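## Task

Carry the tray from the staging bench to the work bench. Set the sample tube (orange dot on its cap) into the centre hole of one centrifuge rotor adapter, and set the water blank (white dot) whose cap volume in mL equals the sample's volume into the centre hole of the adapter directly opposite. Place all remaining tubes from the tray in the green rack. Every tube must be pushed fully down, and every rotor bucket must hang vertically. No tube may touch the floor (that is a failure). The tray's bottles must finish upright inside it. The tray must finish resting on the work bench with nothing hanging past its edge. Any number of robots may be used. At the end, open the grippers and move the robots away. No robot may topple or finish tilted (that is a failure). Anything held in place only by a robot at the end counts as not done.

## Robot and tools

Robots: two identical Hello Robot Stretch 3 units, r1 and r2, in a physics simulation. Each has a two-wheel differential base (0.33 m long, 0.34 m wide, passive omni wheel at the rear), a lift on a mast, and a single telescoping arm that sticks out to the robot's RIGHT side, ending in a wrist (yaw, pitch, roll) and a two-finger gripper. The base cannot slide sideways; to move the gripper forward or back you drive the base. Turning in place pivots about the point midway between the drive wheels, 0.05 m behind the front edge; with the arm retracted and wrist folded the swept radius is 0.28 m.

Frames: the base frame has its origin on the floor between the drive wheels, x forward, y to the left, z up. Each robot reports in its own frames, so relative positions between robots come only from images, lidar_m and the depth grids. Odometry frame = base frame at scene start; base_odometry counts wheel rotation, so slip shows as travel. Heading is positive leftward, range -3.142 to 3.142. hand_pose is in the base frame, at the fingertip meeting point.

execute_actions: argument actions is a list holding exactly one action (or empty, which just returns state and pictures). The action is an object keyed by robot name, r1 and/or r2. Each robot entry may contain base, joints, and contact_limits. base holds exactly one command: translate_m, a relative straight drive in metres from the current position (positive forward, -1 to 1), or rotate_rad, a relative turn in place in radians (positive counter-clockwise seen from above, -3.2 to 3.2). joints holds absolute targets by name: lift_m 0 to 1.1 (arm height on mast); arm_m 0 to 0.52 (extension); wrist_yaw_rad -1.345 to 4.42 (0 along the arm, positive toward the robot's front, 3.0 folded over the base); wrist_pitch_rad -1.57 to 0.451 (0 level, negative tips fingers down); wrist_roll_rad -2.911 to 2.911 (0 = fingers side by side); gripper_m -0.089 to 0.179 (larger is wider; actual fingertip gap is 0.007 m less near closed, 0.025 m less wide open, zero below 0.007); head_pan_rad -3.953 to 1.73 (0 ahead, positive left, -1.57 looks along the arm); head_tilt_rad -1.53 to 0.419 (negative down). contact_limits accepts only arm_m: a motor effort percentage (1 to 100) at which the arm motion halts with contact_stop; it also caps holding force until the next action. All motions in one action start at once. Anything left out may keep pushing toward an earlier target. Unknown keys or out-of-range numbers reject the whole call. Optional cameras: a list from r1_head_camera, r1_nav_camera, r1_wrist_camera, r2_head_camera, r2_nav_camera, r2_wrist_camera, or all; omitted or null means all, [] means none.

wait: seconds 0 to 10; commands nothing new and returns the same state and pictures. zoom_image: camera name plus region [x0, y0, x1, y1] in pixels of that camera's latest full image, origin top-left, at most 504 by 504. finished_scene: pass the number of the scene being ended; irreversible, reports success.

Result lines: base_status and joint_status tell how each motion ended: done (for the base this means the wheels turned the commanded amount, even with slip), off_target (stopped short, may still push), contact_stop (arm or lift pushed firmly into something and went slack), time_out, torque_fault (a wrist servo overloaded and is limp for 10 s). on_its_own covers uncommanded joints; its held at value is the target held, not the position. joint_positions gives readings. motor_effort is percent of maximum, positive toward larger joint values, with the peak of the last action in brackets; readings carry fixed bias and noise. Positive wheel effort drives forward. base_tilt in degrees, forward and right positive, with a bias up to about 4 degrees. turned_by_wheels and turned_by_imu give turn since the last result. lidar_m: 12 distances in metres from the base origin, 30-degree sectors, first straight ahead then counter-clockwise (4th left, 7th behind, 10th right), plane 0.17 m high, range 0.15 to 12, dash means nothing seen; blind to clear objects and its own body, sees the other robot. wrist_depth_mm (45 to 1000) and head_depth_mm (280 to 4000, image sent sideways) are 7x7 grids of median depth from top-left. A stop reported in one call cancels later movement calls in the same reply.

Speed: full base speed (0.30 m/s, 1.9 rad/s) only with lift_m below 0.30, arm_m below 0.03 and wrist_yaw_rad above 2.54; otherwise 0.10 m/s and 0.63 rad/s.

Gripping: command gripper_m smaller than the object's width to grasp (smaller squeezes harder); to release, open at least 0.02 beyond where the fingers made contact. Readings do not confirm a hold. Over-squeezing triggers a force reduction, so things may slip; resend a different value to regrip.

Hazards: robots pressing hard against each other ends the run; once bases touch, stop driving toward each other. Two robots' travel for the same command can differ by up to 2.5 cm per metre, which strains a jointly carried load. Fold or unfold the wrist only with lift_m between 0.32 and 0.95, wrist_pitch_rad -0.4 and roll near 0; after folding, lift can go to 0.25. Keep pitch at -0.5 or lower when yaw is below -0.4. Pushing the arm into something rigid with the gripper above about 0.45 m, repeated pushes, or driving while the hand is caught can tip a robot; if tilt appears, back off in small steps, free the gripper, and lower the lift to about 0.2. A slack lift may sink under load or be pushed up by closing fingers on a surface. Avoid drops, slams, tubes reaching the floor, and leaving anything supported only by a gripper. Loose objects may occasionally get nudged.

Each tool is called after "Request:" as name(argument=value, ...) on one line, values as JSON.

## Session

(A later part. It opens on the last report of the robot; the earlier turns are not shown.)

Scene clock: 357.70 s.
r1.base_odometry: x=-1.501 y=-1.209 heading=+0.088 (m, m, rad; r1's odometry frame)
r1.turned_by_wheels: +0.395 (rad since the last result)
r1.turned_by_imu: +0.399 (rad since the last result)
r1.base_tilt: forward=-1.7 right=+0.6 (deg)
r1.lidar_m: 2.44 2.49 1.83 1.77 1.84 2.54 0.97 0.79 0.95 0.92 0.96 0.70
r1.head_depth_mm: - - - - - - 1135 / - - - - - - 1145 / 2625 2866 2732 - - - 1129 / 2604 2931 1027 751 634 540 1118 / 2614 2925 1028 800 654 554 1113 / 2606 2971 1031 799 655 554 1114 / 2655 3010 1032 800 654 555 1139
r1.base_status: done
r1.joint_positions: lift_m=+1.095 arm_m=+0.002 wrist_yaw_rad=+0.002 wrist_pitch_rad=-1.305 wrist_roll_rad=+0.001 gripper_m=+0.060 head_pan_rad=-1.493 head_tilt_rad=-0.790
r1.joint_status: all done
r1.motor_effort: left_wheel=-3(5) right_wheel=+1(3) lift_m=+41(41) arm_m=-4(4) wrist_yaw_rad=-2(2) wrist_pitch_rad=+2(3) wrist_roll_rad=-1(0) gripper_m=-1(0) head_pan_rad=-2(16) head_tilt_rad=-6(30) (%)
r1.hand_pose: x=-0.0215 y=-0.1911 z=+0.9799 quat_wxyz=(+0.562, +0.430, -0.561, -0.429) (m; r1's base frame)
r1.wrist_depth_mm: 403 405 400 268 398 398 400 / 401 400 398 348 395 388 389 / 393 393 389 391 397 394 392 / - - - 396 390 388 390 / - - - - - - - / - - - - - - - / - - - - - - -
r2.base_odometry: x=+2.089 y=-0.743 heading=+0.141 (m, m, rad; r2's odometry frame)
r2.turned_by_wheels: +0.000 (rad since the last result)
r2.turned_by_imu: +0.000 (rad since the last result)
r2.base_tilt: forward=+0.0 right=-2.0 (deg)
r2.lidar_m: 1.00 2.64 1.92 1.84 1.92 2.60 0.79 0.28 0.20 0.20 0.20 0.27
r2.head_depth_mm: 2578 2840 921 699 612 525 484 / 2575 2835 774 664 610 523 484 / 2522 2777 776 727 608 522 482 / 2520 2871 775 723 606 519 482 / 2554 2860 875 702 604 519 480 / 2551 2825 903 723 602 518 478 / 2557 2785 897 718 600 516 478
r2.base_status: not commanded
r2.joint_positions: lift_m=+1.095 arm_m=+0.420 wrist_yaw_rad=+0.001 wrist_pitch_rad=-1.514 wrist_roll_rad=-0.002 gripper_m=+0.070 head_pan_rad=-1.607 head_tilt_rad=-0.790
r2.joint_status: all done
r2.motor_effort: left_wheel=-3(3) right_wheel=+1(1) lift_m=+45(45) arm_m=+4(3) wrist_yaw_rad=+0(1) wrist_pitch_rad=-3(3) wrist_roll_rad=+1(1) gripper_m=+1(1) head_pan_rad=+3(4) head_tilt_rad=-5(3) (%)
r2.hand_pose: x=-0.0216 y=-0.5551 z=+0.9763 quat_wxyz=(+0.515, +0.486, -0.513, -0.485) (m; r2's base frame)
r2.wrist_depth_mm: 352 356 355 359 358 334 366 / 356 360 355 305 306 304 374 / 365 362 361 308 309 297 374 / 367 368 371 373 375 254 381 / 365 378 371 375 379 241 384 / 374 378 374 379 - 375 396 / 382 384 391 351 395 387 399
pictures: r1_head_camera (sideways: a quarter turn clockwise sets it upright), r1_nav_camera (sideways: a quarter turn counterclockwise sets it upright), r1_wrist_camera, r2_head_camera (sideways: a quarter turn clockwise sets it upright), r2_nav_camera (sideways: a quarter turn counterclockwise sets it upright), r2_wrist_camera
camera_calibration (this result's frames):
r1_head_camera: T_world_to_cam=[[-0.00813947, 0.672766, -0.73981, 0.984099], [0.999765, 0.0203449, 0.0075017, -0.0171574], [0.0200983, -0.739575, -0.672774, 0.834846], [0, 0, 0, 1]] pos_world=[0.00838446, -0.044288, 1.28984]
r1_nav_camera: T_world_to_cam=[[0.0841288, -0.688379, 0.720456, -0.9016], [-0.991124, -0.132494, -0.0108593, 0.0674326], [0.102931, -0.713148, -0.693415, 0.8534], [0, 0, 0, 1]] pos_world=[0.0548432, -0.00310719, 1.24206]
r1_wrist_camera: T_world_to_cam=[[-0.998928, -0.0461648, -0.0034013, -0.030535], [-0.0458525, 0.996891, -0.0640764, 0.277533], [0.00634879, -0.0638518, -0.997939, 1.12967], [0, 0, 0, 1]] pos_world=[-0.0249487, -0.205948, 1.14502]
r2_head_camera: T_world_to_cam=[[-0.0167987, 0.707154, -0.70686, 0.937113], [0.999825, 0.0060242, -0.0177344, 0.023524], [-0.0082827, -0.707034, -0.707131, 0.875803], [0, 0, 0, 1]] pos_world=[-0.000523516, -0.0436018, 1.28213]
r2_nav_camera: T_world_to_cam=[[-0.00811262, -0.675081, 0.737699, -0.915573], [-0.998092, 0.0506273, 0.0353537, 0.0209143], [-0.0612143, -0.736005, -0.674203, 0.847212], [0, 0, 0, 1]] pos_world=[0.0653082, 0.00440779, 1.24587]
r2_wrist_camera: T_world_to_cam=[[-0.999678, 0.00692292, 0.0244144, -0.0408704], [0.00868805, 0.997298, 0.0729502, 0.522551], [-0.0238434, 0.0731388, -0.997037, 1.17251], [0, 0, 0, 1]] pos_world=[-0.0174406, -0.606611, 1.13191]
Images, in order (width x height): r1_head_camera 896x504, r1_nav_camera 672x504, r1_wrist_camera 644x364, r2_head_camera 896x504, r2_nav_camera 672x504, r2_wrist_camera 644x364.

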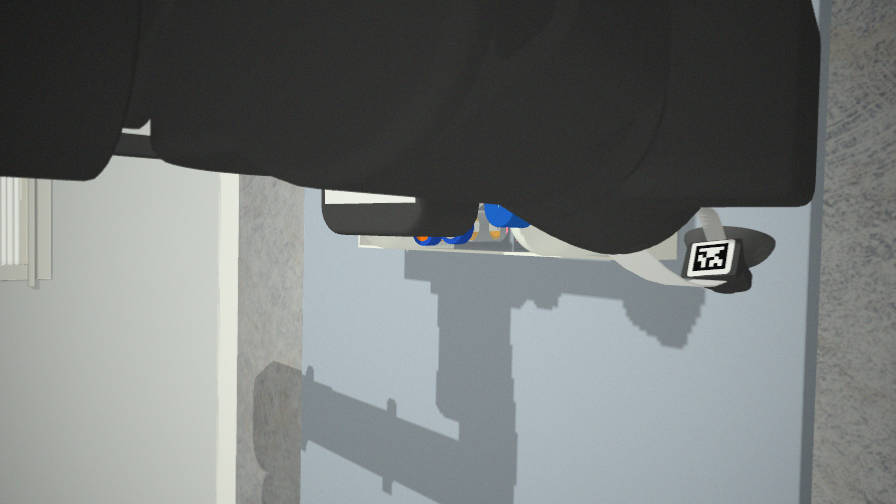

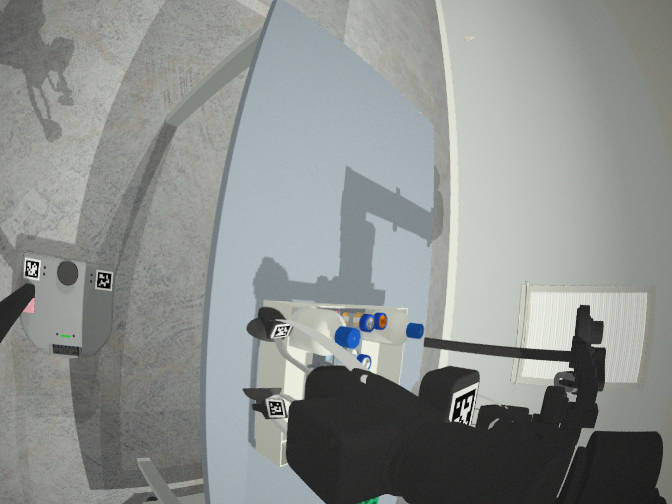

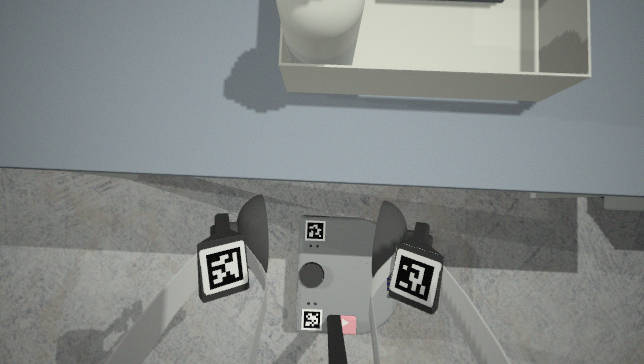

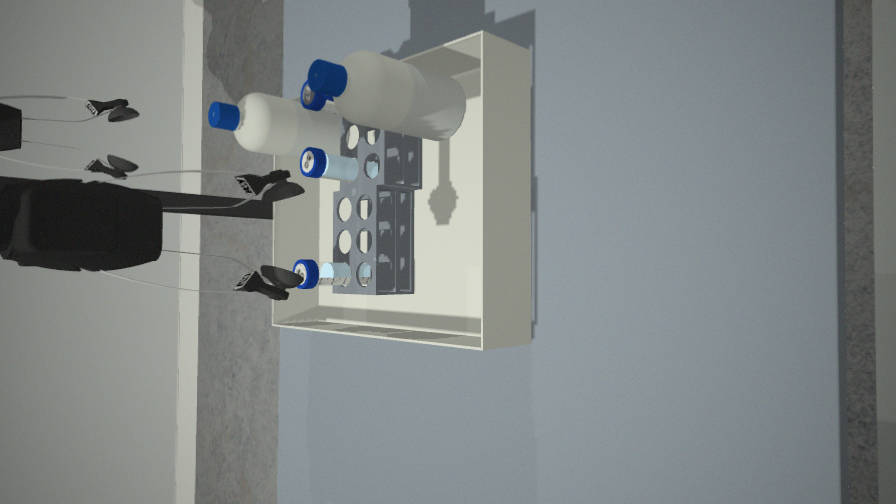

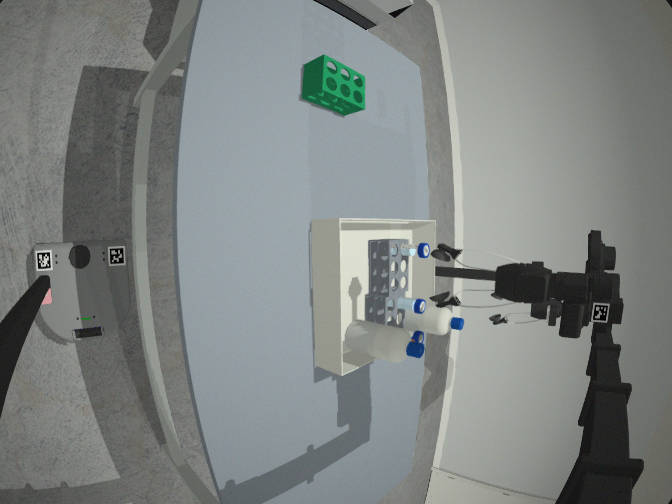

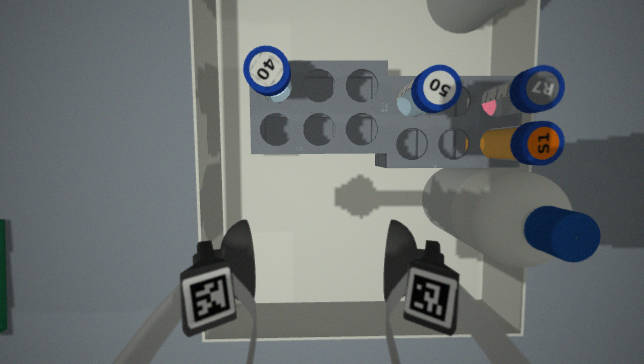

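Request:
execute_actions(actions=[{"r2":{"base":{"translate_m":0.039},"joints":{"arm_m":0.508,"wrist_pitch_rad":-1.4,"lift_m":1.03,"gripper_m":0.06}}}], cameras=["r2_wrist_camera","r2_head_camera"])

Request:
zoom_image(camera="r2_head_camera", region=[200,0,500,350])

Scene clock: 368.33 s.
r1.base_odometry: x=-1.501 y=-1.209 heading=+0.088 (m, m, rad; r1's odometry frame)
r1.turned_by_wheels: +0.000 (rad since the last result)
r1.turned_by_imu: -0.001 (rad since the last result)
r1.base_tilt: forward=-1.7 right=+0.6 (deg)
r1.lidar_m: 2.44 2.49 1.84 1.77 1.84 2.54 0.97 0.80 0.95 0.92 0.96 0.70
r1.head_depth_mm: - - - - - - 1131 / - - - - - - 1144 / 2605 2870 2731 - - - 1130 / 2620 2946 1028 751 635 541 1111 / 2633 2954 1026 801 653 554 1111 / 2625 2996 1030 800 657 555 1113 / 2662 2998 1028 802 656 554 1136
r1.base_status: not commanded
r1.joint_positions: lift_m=+1.095 arm_m=+0.002 wrist_yaw_rad=+0.002 wrist_pitch_rad=-1.305 wrist_roll_rad=+0.001 gripper_m=+0.060 head_pan_rad=-1.493 head_tilt_rad=-0.790
r1.joint_status: not commanded
r1.motor_effort: left_wheel=-3(2) right_wheel=+1(2) lift_m=+41(42) arm_m=-4(4) wrist_yaw_rad=-1(2) wrist_pitch_rad=+2(2) wrist_roll_rad=+0(1) gripper_m=-1(1) head_pan_rad=-3(2) head_tilt_rad=-7(6) (%)
r1.hand_pose: x=-0.0215 y=-0.1911 z=+0.9799 quat_wxyz=(+0.562, +0.430, -0.561, -0.429) (m; r1's base frame)
r1.wrist_depth_mm: 403 402 402 266 397 393 401 / 398 401 393 347 392 382 395 / 394 397 396 392 392 392 388 / - - - 395 388 392 389 / - - - - - - - / - - - - - - - / - - - - - - -
r2.base_odometry: x=+2.128 y=-0.738 heading=+0.141 (m, m, rad; r2's odometry frame)
r2.turned_by_wheels: +0.000 (rad since the last result)
r2.turned_by_imu: +0.000 (rad since the last result)
r2.base_tilt: forward=-0.1 right=-2.0 (deg)
r2.lidar_m: 1.00 2.64 1.92 1.84 1.91 2.59 0.79 0.28 0.20 0.19 0.20 0.27
r2.head_depth_mm: 2671 2832 834 653 613 524 485 / 2545 2800 791 703 609 523 483 / 1850 2767 867 727 609 521 482 / 2572 2835 857 724 606 519 481 / 2564 2806 878 725 606 519 480 / 2560 2789 903 723 601 518 478 / 2536 2776 898 720 601 515 478
r2.base_status: done
r2.joint_positions: lift_m=+1.030 arm_m=+0.508 wrist_yaw_rad=+0.001 wrist_pitch_rad=-1.405 wrist_roll_rad=-0.002 gripper_m=+0.060 head_pan_rad=-1.607 head_tilt_rad=-0.790
r2.joint_status: all done
r2.motor_effort: left_wheel=-3(5) right_wheel=+2(5) lift_m=+30(37) arm_m=+4(5) wrist_yaw_rad=-1(1) wrist_pitch_rad=+3(4) wrist_roll_rad=+1(1) gripper_m=+1(47) head_pan_rad=+3(3) head_tilt_rad=-4(4) (%)
r2.hand_pose: x=-0.0216 y=-0.6710 z=+0.9122 quat_wxyz=(+0.541, +0.458, -0.539, -0.457) (m; r2's base frame)
r2.wrist_depth_mm: 311 308 316 317 316 321 324 / 311 312 303 309 310 262 187 / 308 308 316 313 314 289 211 / 306 308 308 314 310 318 282 / 303 308 309 249 254 253 253 / 305 308 - 252 - 227 245 / 304 305 303 305 310 260 233
pictures: r2_head_camera (sideways: a quarter turn clockwise sets it upright), r2_wrist_camera
camera_calibration (this result's frames):
r2_head_camera: T_world_to_cam=[[-0.0167983, 0.707166, -0.706848, 0.937097], [0.999825, 0.00602451, -0.0177337, 0.023523], [-0.00828225, -0.707022, -0.707143, 0.875819], [0, 0, 0, 1]] pos_world=[-0.000523503, -0.0436015, 1.28213]
r2_wrist_camera: T_world_to_cam=[[-0.999681, 0.00948383, 0.0234284, -0.0358618], [0.00864489, 0.999327, -0.0356541, 0.743303], [-0.0237508, -0.0354402, -0.99909, 1.04614], [0, 0, 0, 1]] pos_world=[-0.0174293, -0.705387, 1.07253]
Images, in order (width x height): r2_head_camera 896x504, r2_wrist_camera 644x364.

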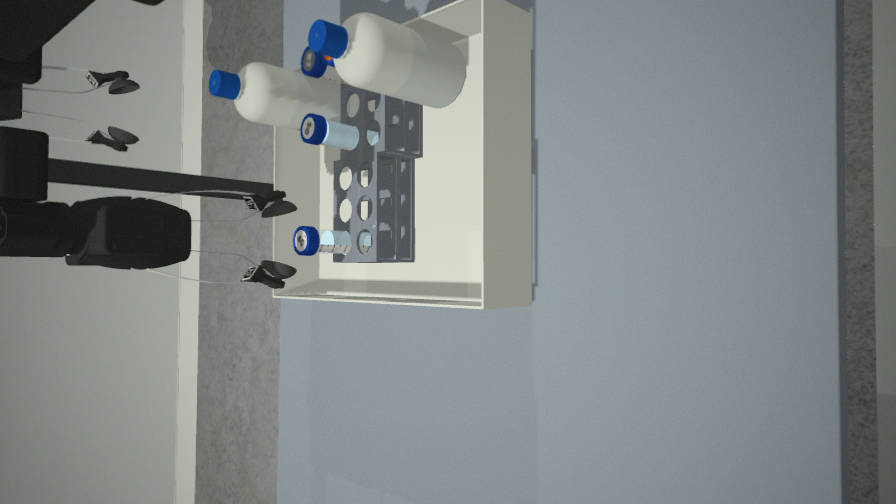

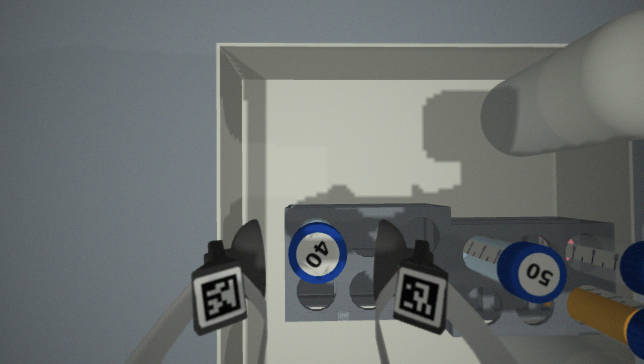

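Region (200, 0, 500, 350) of r2_head_camera's 896x504 image, scaled by 1.440, with more detail than that image has; it fills the left 432 columns of this view, and the rest is white.

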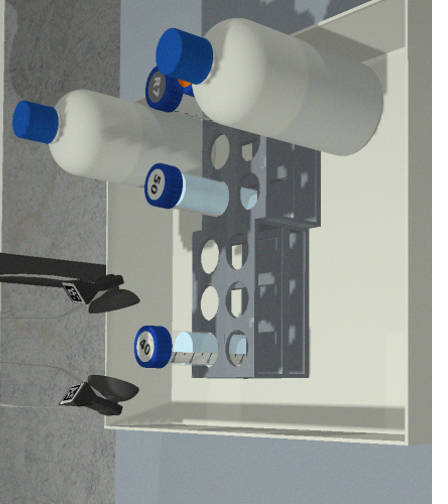

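Request:
execute_actions(actions=[{"r2":{"joints":{"lift_m":0.982,"arm_m":0.505}}}], cameras=[])

Request:
execute_actions(actions=[{"r2":{"joints":{"gripper_m":0.005}}}], cameras=["r2_wrist_camera"])

Request:
execute_actions(actions=[{"r2":{"joints":{"lift_m":1.095}}}], cameras=[])

Request:
execute_actions(actions=[{"r2":{"base":{"translate_m":0.33},"joints":{"arm_m":0.30,"head_tilt_rad":-0.9}},"r1":{"joints":{"arm_m":0.2}}}], cameras=["r2_wrist_camera","r2_head_camera","r1_wrist_camera"])

Scene clock: 375.70 s.
r1.base_odometry: x=-1.501 y=-1.209 heading=+0.088 (m, m, rad; r1's odometry frame)
r1.turned_by_wheels: +0.000 (rad since the last result)
r1.turned_by_imu: +0.000 (rad since the last result)
r1.base_tilt: forward=-1.8 right=+0.7 (deg)
r1.lidar_m: 2.43 2.49 1.83 1.77 1.84 2.54 0.97 0.80 0.95 0.92 0.96 0.70
r1.head_depth_mm: - - - - - - 1130 / - - - - - - 1142 / 2609 2870 2740 - - - 1136 / 2621 2926 1028 750 634 541 1113 / 2634 2949 1029 799 655 554 1113 / 2632 2956 1031 802 655 555 1113 / 2623 2994 1031 801 655 555 1138
r1.base_status: not commanded
r1.joint_positions: lift_m=+1.095 arm_m=+0.002 wrist_yaw_rad=+0.002 wrist_pitch_rad=-1.305 wrist_roll_rad=+0.001 gripper_m=+0.060 head_pan_rad=-1.493 head_tilt_rad=-0.790
r1.joint_status: not commanded
r1.motor_effort: left_wheel=-3(3) right_wheel=+1(2) lift_m=+41(41) arm_m=-4(4) wrist_yaw_rad=-2(2) wrist_pitch_rad=+2(2) wrist_roll_rad=+0(1) gripper_m=-1(1) head_pan_rad=-2(2) head_tilt_rad=-7(6) (%)
r1.hand_pose: x=-0.0215 y=-0.1911 z=+0.9799 quat_wxyz=(+0.562, +0.430, -0.561, -0.429) (m; r1's base frame)
r1.wrist_depth_mm: 403 402 405 268 400 393 400 / 397 398 398 348 392 388 398 / 391 391 394 391 390 391 394 / - - - 394 394 389 388 / - - - - - - - / - - - - - - - / - - - - - - -
r2.base_odometry: x=+2.128 y=-0.738 heading=+0.141 (m, m, rad; r2's odometry frame)
r2.turned_by_wheels: +0.000 (rad since the last result)
r2.turned_by_imu: +0.000 (rad since the last result)
r2.base_tilt: forward=-0.1 right=-2.1 (deg)
r2.lidar_m: 0.99 2.64 1.92 1.84 1.91 2.60 0.79 0.28 0.20 0.19 0.20 0.27
r2.head_depth_mm: - - 634 651 613 525 485 / 2594 2829 792 702 611 523 484 / - 2765 865 727 608 522 482 / 2553 2781 846 727 605 519 481 / 2561 2815 877 724 604 517 479 / 2544 2790 900 722 602 517 479 / 2563 2799 896 719 600 516 477
r2.base_status: not commanded
r2.joint_positions: lift_m=+0.982 arm_m=+0.505 wrist_yaw_rad=+0.001 wrist_pitch_rad=-1.405 wrist_roll_rad=-0.002 gripper_m=+0.060 head_pan_rad=-1.607 head_tilt_rad=-0.790
r2.joint_status: all done
r2.motor_effort: left_wheel=-3(3) right_wheel=+2(1) lift_m=+31(32) arm_m=-4(5) wrist_yaw_rad=-1(1) wrist_pitch_rad=+3(3) wrist_roll_rad=+1(1) gripper_m=+1(1) head_pan_rad=+3(3) head_tilt_rad=-3(3) (%)
r2.hand_pose: x=-0.0216 y=-0.6690 z=+0.8642 quat_wxyz=(+0.541, +0.458, -0.539, -0.456) (m; r2's base frame)
r2.wrist_depth_mm: 260 263 213 213 214 217 196 / 262 262 264 263 265 268 185 / 261 259 262 265 268 265 216 / 260 263 261 265 266 268 269 / 258 261 261 203 220 206 207 / 259 260 - 141 - 204 145 / 256 261 260 204 261 235 205
pictures: none
No camera images: the call's "cameras" was empty. Leave "cameras" out to get every camera's image.

Scene clock: 376.73 s.
r1.base_odometry: x=-1.501 y=-1.209 heading=+0.088 (m, m, rad; r1's odometry frame)
r1.turned_by_wheels: +0.000 (rad since the last result)
r1.turned_by_imu: +0.000 (rad since the last result)
r1.base_tilt: forward=-1.6 right=+0.7 (deg)
r1.lidar_m: 2.44 2.48 1.83 1.77 1.84 2.54 0.97 0.80 0.95 0.92 0.96 0.70
r1.head_depth_mm: - - - - - - 1128 / - - - - - - 1145 / 2602 2886 2747 - - - 1133 / 2596 2919 1027 752 633 543 1111 / 2621 2964 1027 800 654 554 1110 / 2617 2955 1028 800 657 554 1111 / 2624 2996 1027 800 656 554 1142
r1.base_status: not commanded
r1.joint_positions: lift_m=+1.095 arm_m=+0.002 wrist_yaw_rad=+0.002 wrist_pitch_rad=-1.305 wrist_roll_rad=+0.001 gripper_m=+0.060 head_pan_rad=-1.493 head_tilt_rad=-0.790
r1.joint_status: not commanded
r1.motor_effort: left_wheel=-3(3) right_wheel=+2(2) lift_m=+41(41) arm_m=-4(4) wrist_yaw_rad=-1(2) wrist_pitch_rad=+2(2) wrist_roll_rad=+0(0) gripper_m=+0(0) head_pan_rad=-2(3) head_tilt_rad=-7(8) (%)
r1.hand_pose: x=-0.0215 y=-0.1911 z=+0.9799 quat_wxyz=(+0.562, +0.430, -0.561, -0.429) (m; r1's base frame)
r1.wrist_depth_mm: 403 405 398 266 398 396 396 / 398 398 397 349 393 389 396 / 394 390 389 390 393 388 391 / - - - 394 390 391 388 / - - - - - - - / - - - - - - - / - - - - - - -
r2.base_odometry: x=+2.128 y=-0.738 heading=+0.141 (m, m, rad; r2's odometry frame)
r2.turned_by_wheels: +0.000 (rad since the last result)
r2.turned_by_imu: +0.000 (rad since the last result)
r2.base_tilt: forward=-0.2 right=-2.0 (deg)
r2.lidar_m: 1.00 2.64 1.92 1.84 1.91 2.60 0.79 0.28 0.20 0.19 0.20 0.27
r2.head_depth_mm: - - 634 650 613 524 485 / 2581 2851 790 703 610 523 484 / - 2764 870 725 607 521 483 / 2568 2759 844 722 607 521 481 / 2548 2791 876 723 605 518 480 / 2565 2809 900 726 603 517 478 / 2532 2813 897 718 600 516 478
r2.base_status: not commanded
r2.joint_positions: lift_m=+0.982 arm_m=+0.505 wrist_yaw_rad=+0.001 wrist_pitch_rad=-1.405 wrist_roll_rad=-0.002 gripper_m=+0.005 head_pan_rad=-1.607 head_tilt_rad=-0.790
r2.joint_status: all done
r2.motor_effort: left_wheel=-3(3) right_wheel=+2(1) lift_m=+30(30) arm_m=-4(4) wrist_yaw_rad=+0(1) wrist_pitch_rad=+3(3) wrist_roll_rad=+1(1) gripper_m=-10(85) head_pan_rad=+3(3) head_tilt_rad=-3(4) (%)
r2.hand_pose: x=-0.0216 y=-0.6690 z=+0.8642 quat_wxyz=(+0.541, +0.458, -0.539, -0.456) (m; r2's base frame)
r2.wrist_depth_mm: 263 265 212 214 215 217 195 / 261 264 264 266 267 266 185 / 261 264 261 265 266 268 216 / 259 260 260 265 266 266 270 / 261 261 262 200 235 206 208 / 259 260 261 138 234 204 145 / 259 258 258 202 264 206 206
pictures: r2_wrist_camera
camera_calibration (this result's frames):
r2_wrist_camera: T_world_to_cam=[[-0.999681, 0.00948522, 0.023428, -0.0347556], [0.00864534, 0.999325, -0.0356942, 0.739537], [-0.0237507, -0.0354803, -0.999088, 0.998231], [0, 0, 0, 1]] pos_world=[-0.0174293, -0.703291, 1.02453]
Images, in order (width x height): r2_wrist_camera 644x364.

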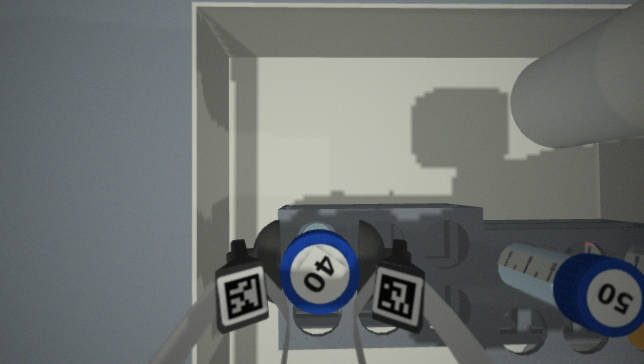

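Scene clock: 378.60 s.
r1.base_odometry: x=-1.501 y=-1.209 heading=+0.088 (m, m, rad; r1's odometry frame)
r1.turned_by_wheels: +0.000 (rad since the last result)
r1.turned_by_imu: +0.000 (rad since the last result)
r1.base_tilt: forward=-1.6 right=+0.5 (deg)
r1.lidar_m: 2.44 2.49 1.84 1.77 1.84 2.54 0.97 0.80 0.95 0.92 0.95 0.69
r1.head_depth_mm: - - - - - - 1130 / - - - - - - 1142 / 2631 2925 2740 - - - 1129 / 2634 2933 1026 752 634 542 1115 / 2614 2993 1026 798 654 555 1116 / 2617 2976 1030 800 655 554 1112 / 2641 2993 1030 803 657 555 1138
r1.base_status: not commanded
r1.joint_positions: lift_m=+1.095 arm_m=+0.002 wrist_yaw_rad=+0.002 wrist_pitch_rad=-1.305 wrist_roll_rad=+0.001 gripper_m=+0.060 head_pan_rad=-1.493 head_tilt_rad=-0.790
r1.joint_status: not commanded
r1.motor_effort: left_wheel=-3(3) right_wheel=+1(2) lift_m=+41(40) arm_m=-4(4) wrist_yaw_rad=-1(2) wrist_pitch_rad=+2(2) wrist_roll_rad=+0(0) gripper_m=+0(0) head_pan_rad=-3(3) head_tilt_rad=-7(6) (%)
r1.hand_pose: x=-0.0215 y=-0.1911 z=+0.9799 quat_wxyz=(+0.562, +0.430, -0.561, -0.429) (m; r1's base frame)
r1.wrist_depth_mm: 401 402 407 268 397 401 401 / 399 403 396 347 397 380 394 / 396 393 396 395 394 389 390 / - - - 393 392 391 387 / - - - - - - - / - - - - - - - / - - - - - - -
r2.base_odometry: x=+2.128 y=-0.738 heading=+0.141 (m, m, rad; r2's odometry frame)
r2.turned_by_wheels: +0.000 (rad since the last result)
r2.turned_by_imu: +0.000 (rad since the last result)
r2.base_tilt: forward=+0.0 right=-2.0 (deg)
r2.lidar_m: 1.00 2.65 1.92 1.84 1.91 2.60 0.79 0.28 0.20 0.19 0.20 0.27
r2.head_depth_mm: 2587 2860 832 650 612 525 485 / 2518 2821 790 704 611 522 483 / 1147 2759 867 727 608 521 481 / 2597 2767 866 725 606 520 481 / 2583 2831 875 724 604 519 479 / 2539 2804 902 721 603 517 479 / 2572 2770 896 719 600 516 478
r2.base_status: not commanded
r2.joint_positions: lift_m=+1.095 arm_m=+0.505 wrist_yaw_rad=+0.001 wrist_pitch_rad=-1.405 wrist_roll_rad=-0.002 gripper_m=+0.005 head_pan_rad=-1.607 head_tilt_rad=-0.790
r2.joint_status: all done
r2.motor_effort: left_wheel=-3(3) right_wheel=+2(2) lift_m=+46(50) arm_m=-4(4) wrist_yaw_rad=-1(1) wrist_pitch_rad=+3(3) wrist_roll_rad=+1(1) gripper_m=-10(9) head_pan_rad=+3(3) head_tilt_rad=-4(4) (%)
r2.hand_pose: x=-0.0216 y=-0.6690 z=+0.9768 quat_wxyz=(+0.541, +0.458, -0.539, -0.456) (m; r2's base frame)
r2.wrist_depth_mm: 372 375 381 381 385 379 390 / 374 373 371 376 383 320 213 / 367 371 372 378 377 289 386 / 369 373 373 371 377 381 385 / 370 374 365 310 318 317 380 / 369 369 372 139 315 318 378 / 365 369 372 371 374 281 318
pictures: none
No camera images: the call's "cameras" was empty. Leave "cameras" out to get every camera's image.

Scene clock: 383.30 s.
r1.base_odometry: x=-1.501 y=-1.209 heading=+0.088 (m, m, rad; r1's odometry frame)
r1.turned_by_wheels: +0.000 (rad since the last result)
r1.turned_by_imu: -0.001 (rad since the last result)
r1.base_tilt: forward=-1.8 right=+0.7 (deg)
r1.lidar_m: 2.44 2.49 1.84 1.77 1.85 2.53 0.97 0.80 0.95 0.92 0.96 0.70
r1.head_depth_mm: - 2932 1022 791 632 540 1109 / - 2898 979 767 635 541 1113 / - - - 675 514 541 1113 / 2634 2966 990 729 526 543 1113 / 2640 2943 1027 799 655 553 1115 / 2632 3018 1026 800 655 554 1114 / 2646 2979 1033 800 655 556 1132
r1.base_status: not commanded
r1.joint_positions: lift_m=+1.095 arm_m=+0.200 wrist_yaw_rad=+0.002 wrist_pitch_rad=-1.304 wrist_roll_rad=+0.001 gripper_m=+0.060 head_pan_rad=-1.493 head_tilt_rad=-0.790
r1.joint_status: all done
r1.motor_effort: left_wheel=-3(3) right_wheel=+1(2) lift_m=+40(42) arm_m=+5(4) wrist_yaw_rad=-1(2) wrist_pitch_rad=+2(2) wrist_roll_rad=-1(1) gripper_m=+1(0) head_pan_rad=-3(2) head_tilt_rad=-5(6) (%)
r1.hand_pose: x=-0.0216 y=-0.3888 z=+0.9799 quat_wxyz=(+0.562, +0.429, -0.562, -0.429) (m; r1's base frame)
r1.wrist_depth_mm: 400 399 401 285 397 395 400 / 398 394 394 330 334 379 392 / 394 391 392 356 329 327 389 / 389 386 387 382 382 385 385 / 384 388 381 240 382 378 382 / 379 381 378 379 380 377 380 / 377 376 376 378 378 376 374
r2.base_odometry: x=+2.454 y=-0.691 heading=+0.141 (m, m, rad; r2's odometry frame)
r2.turned_by_wheels: +0.000 (rad since the last result)
r2.turned_by_imu: -0.002 (rad since the last result)
r2.base_tilt: forward=-0.1 right=-2.0 (deg)
r2.lidar_m: 0.98 2.35 1.93 1.85 1.91 2.59 0.78 0.27 0.20 0.19 0.20 0.26
r2.head_depth_mm: 2618 1281 778 669 572 503 1076 / 2643 2491 797 668 572 501 1082 / 2683 2458 783 665 570 500 1040 / - 2455 681 617 568 498 1039 / 2611 2426 789 645 567 498 1067 / 2644 2423 783 659 565 497 1050 / 2633 2412 1019 656 564 495 1078
r2.base_status: done
r2.joint_positions: lift_m=+1.095 arm_m=+0.300 wrist_yaw_rad=+0.001 wrist_pitch_rad=-1.405 wrist_roll_rad=-0.002 gripper_m=+0.005 head_pan_rad=-1.607 head_tilt_rad=-0.889
r2.joint_status: all done
r2.motor_effort: left_wheel=-3(5) right_wheel=+1(6) lift_m=+46(46) arm_m=-4(4) wrist_yaw_rad=+0(1) wrist_pitch_rad=+3(3) wrist_roll_rad=+2(1) gripper_m=-10(10) head_pan_rad=+3(4) head_tilt_rad=-4(12) (%)
r2.hand_pose: x=-0.0216 y=-0.4640 z=+0.9768 quat_wxyz=(+0.541, +0.458, -0.539, -0.456) (m; r2's base frame)
r2.wrist_depth_mm: 582 381 381 385 385 387 333 / 567 374 378 383 384 387 344 / 577 377 378 381 377 386 383 / 573 372 376 375 379 381 383 / 569 369 370 317 381 381 352 / 573 368 373 138 382 378 385 / - 370 372 378 383 380 377
pictures: r1_wrist_camera, r2_head_camera (sideways: a quarter turn clockwise sets it upright), r2_wrist_camera
camera_calibration (this result's frames):
r1_wrist_camera: T_world_to_cam=[[-0.998971, -0.0452222, -0.00337398, -0.0393649], [-0.0449097, 0.996894, -0.0647013, 0.475267], [0.00628944, -0.0644832, -0.997899, 1.11679], [0, 0, 0, 1]] pos_world=[-0.0250043, -0.403557, 1.14506]
r2_head_camera: T_world_to_cam=[[-0.0144714, 0.773219, -0.633974, 0.842124], [0.99988, 0.00763831, -0.0135078, 0.0180191], [-0.005602, -0.634094, -0.773236, 0.961754], [0, 0, 0, 1]] pos_world=[-0.000442409, -0.0414415, 1.27779]
r2_wrist_camera: T_world_to_cam=[[-0.999681, 0.00948792, 0.0234265, -0.0393333], [0.00864469, 0.99932, -0.0358376, 0.538866], [-0.0237506, -0.0356236, -0.999083, 1.11786], [0, 0, 0, 1]] pos_world=[-0.0174293, -0.498304, 1.13706]
Images, in order (width x height): r1_wrist_camera 644x364, r2_head_camera 896x504, r2_wrist_camera 644x364.

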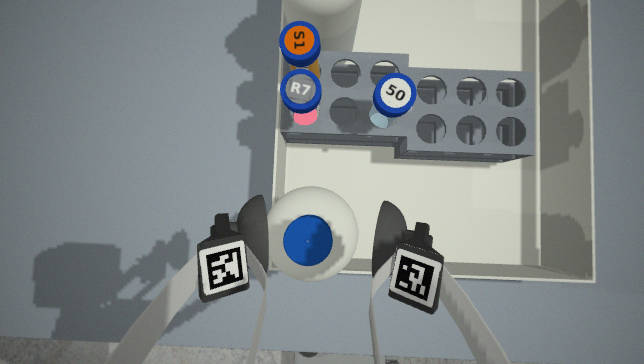

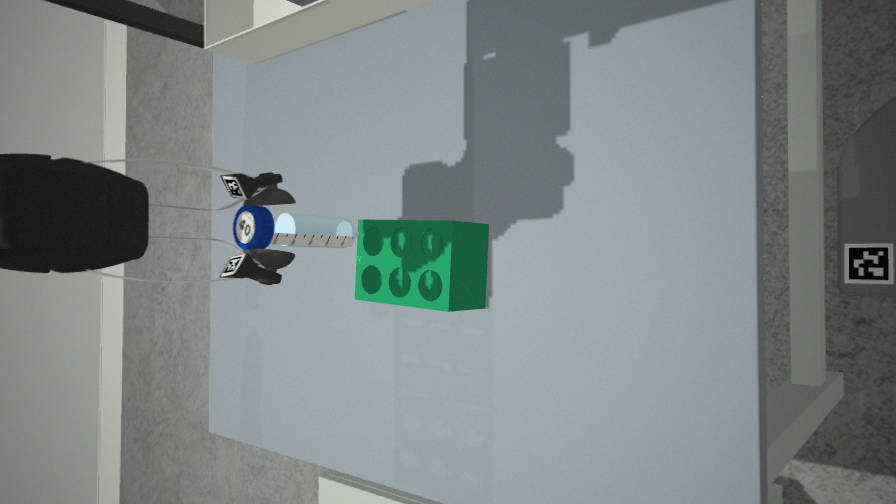

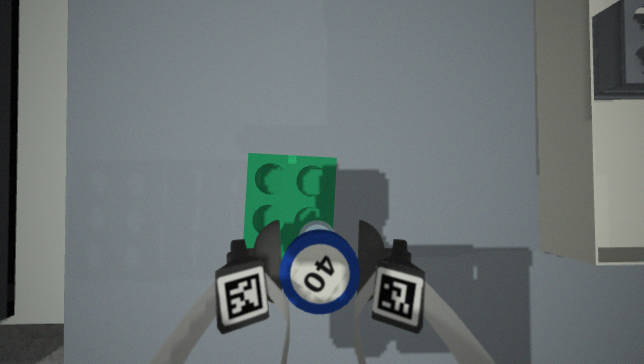

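Request:
execute_actions(actions=[{"r2":{"base":{"translate_m":0.004},"joints":{"arm_m":0.35,"lift_m":1.07}},"r1":{"base":{"translate_m":0.02},"joints":{"arm_m":0.349,"lift_m":1.04}}}], cameras=["r2_wrist_camera","r2_head_camera","r1_wrist_camera","r1_head_camera"])

Scene clock: 392.83 s.
r1.base_odometry: x=-1.481 y=-1.207 heading=+0.087 (m, m, rad; r1's odometry frame)
r1.turned_by_wheels: +0.000 (rad since the last result)
r1.turned_by_imu: -0.001 (rad since the last result)
r1.base_tilt: forward=-1.6 right=+0.6 (deg)
r1.lidar_m: 2.42 2.48 1.83 1.77 1.84 2.54 0.99 0.81 0.95 0.92 0.96 0.68
r1.head_depth_mm: 2629 2897 1019 790 632 542 1107 / - 2965 1020 793 633 541 1114 / - - 985 661 498 541 1112 / 2616 2951 1024 774 638 553 1113 / 2630 2978 1022 798 655 553 1114 / 2636 2960 1027 798 654 555 1116 / 2645 3004 1033 800 656 555 1137
r1.base_status: done
r1.joint_positions: lift_m=+1.040 arm_m=+0.349 wrist_yaw_rad=+0.001 wrist_pitch_rad=-1.304 wrist_roll_rad=+0.001 gripper_m=+0.060 head_pan_rad=-1.493 head_tilt_rad=-0.790
r1.joint_status: all done
r1.motor_effort: left_wheel=-3(4) right_wheel=+2(5) lift_m=+29(33) arm_m=+5(6) wrist_yaw_rad=-1(1) wrist_pitch_rad=+2(2) wrist_roll_rad=+0(0) gripper_m=+0(0) head_pan_rad=-3(2) head_tilt_rad=-7(6) (%)
r1.hand_pose: x=-0.0216 y=-0.5379 z=+0.9254 quat_wxyz=(+0.562, +0.429, -0.562, -0.429) (m; r1's base frame)
r1.wrist_depth_mm: 344 342 346 306 300 294 302 / 341 342 342 267 334 336 333 / 337 337 337 186 332 332 328 / 334 332 333 208 329 328 328 / 331 329 329 265 268 296 294 / 326 326 327 207 264 265 280 / 323 324 322 323 324 318 301
r2.base_odometry: x=+2.458 y=-0.691 heading=+0.141 (m, m, rad; r2's odometry frame)
r2.turned_by_wheels: +0.000 (rad since the last result)
r2.turned_by_imu: +0.000 (rad since the last result)
r2.base_tilt: forward=+0.0 right=-2.1 (deg)
r2.lidar_m: 0.98 2.35 1.92 1.85 1.91 2.60 0.78 0.27 0.20 0.19 0.20 0.26
r2.head_depth_mm: 2646 1291 757 669 574 503 1080 / 2638 2461 798 664 572 501 1084 / 2640 2464 795 665 570 500 1042 / 2657 2431 750 618 568 499 1037 / 2622 2433 790 644 567 497 1066 / 2610 2426 786 658 565 496 1049 / 2617 2422 1062 655 564 495 1080
r2.base_status: done
r2.joint_positions: lift_m=+1.070 arm_m=+0.350 wrist_yaw_rad=+0.001 wrist_pitch_rad=-1.405 wrist_roll_rad=-0.002 gripper_m=+0.005 head_pan_rad=-1.607 head_tilt_rad=-0.889
r2.joint_status: all done
r2.motor_effort: left_wheel=-3(5) right_wheel=+2(5) lift_m=+31(36) arm_m=+4(4) wrist_yaw_rad=+0(1) wrist_pitch_rad=+3(3) wrist_roll_rad=+1(2) gripper_m=-10(10) head_pan_rad=+3(3) head_tilt_rad=-4(4) (%)
r2.hand_pose: x=-0.0216 y=-0.5131 z=+0.9522 quat_wxyz=(+0.541, +0.458, -0.539, -0.456) (m; r2's base frame)
r2.wrist_depth_mm: 452 356 357 356 360 360 336 / 451 348 353 356 359 359 321 / 453 348 349 354 356 359 320 / 441 349 347 355 354 361 322 / 446 345 345 295 351 354 327 / 441 346 349 139 353 354 326 / 452 346 347 325 350 358 358
pictures: r1_head_camera (sideways: a quarter turn clockwise sets it upright), r1_wrist_camera, r2_head_camera (sideways: a quarter turn clockwise sets it upright), r2_wrist_camera
camera_calibration (this result's frames):
r1_head_camera: T_world_to_cam=[[-0.00799282, 0.67293, -0.739663, 0.983906], [0.99977, 0.0201067, 0.00748913, -0.0171411], [0.0199119, -0.739433, -0.672935, 0.835057], [0, 0, 0, 1]] pos_world=[0.00837377, -0.0442859, 1.28983]
r1_wrist_camera: T_world_to_cam=[[-0.998975, -0.0451395, -0.00336141, -0.0462613], [-0.0448261, 0.996879, -0.0649868, 0.620612], [0.00628439, -0.0647695, -0.99788, 1.05261], [0, 0, 0, 1]] pos_world=[-0.0250092, -0.552586, 1.09055]
r2_head_camera: T_world_to_cam=[[-0.0144711, 0.773222, -0.63397, 0.842118], [0.99988, 0.00763815, -0.0135076, 0.0180187], [-0.00560199, -0.634089, -0.77324, 0.961759], [0, 0, 0, 1]] pos_world=[-0.000442414, -0.0414413, 1.27779]
r2_wrist_camera: T_world_to_cam=[[-0.99968, 0.00950028, 0.023425, -0.0382847], [0.00865357, 0.999315, -0.0359857, 0.587233], [-0.0237508, -0.0357715, -0.999078, 1.09151], [0, 0, 0, 1]] pos_world=[-0.0174298, -0.547422, 1.11254]
Images, in order (width x height): r1_head_camera 896x504, r1_wrist_camera 644x364, r2_head_camera 896x504, r2_wrist_camera 644x364.

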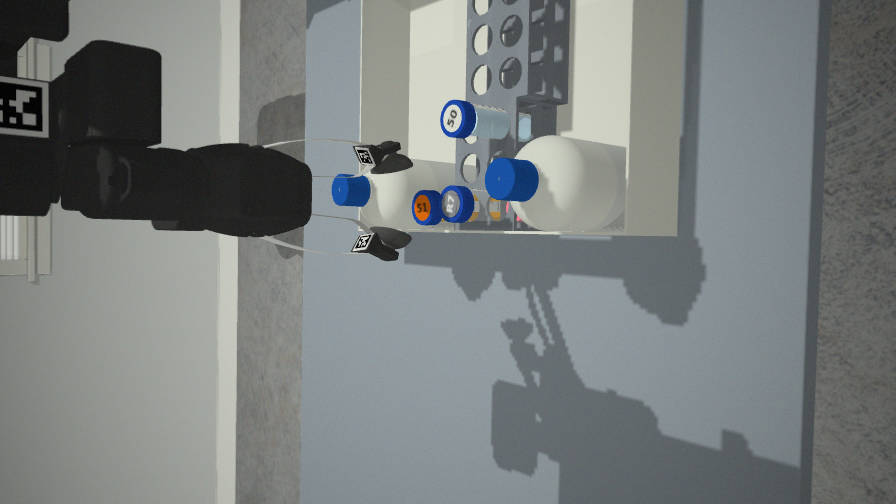

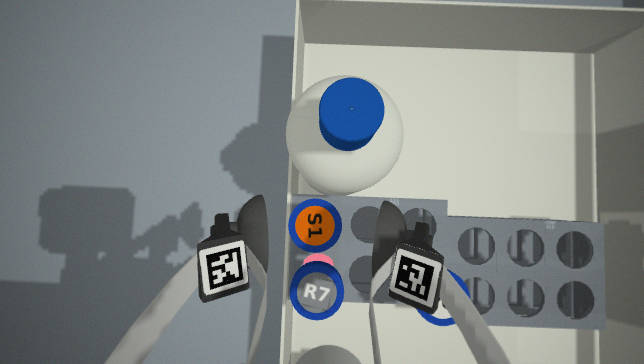

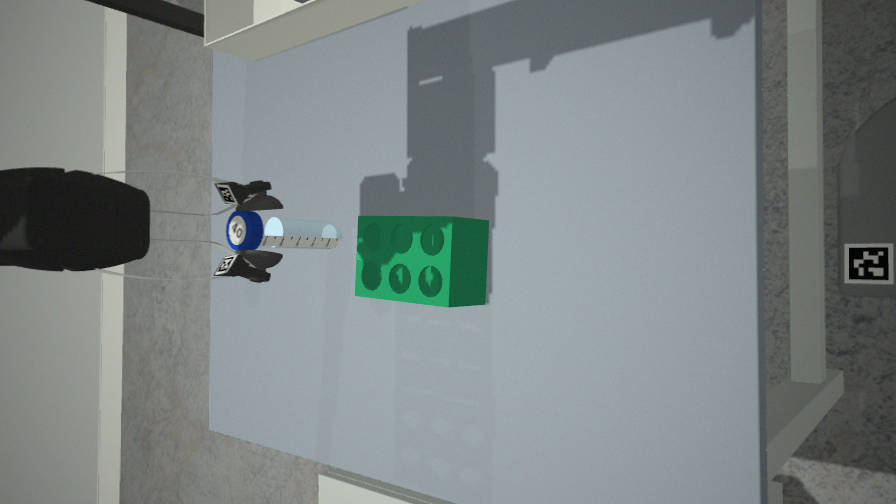

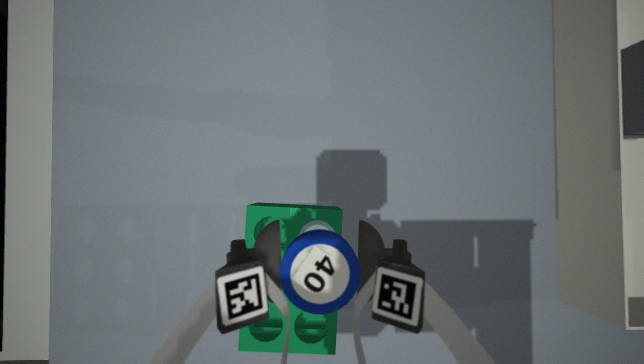

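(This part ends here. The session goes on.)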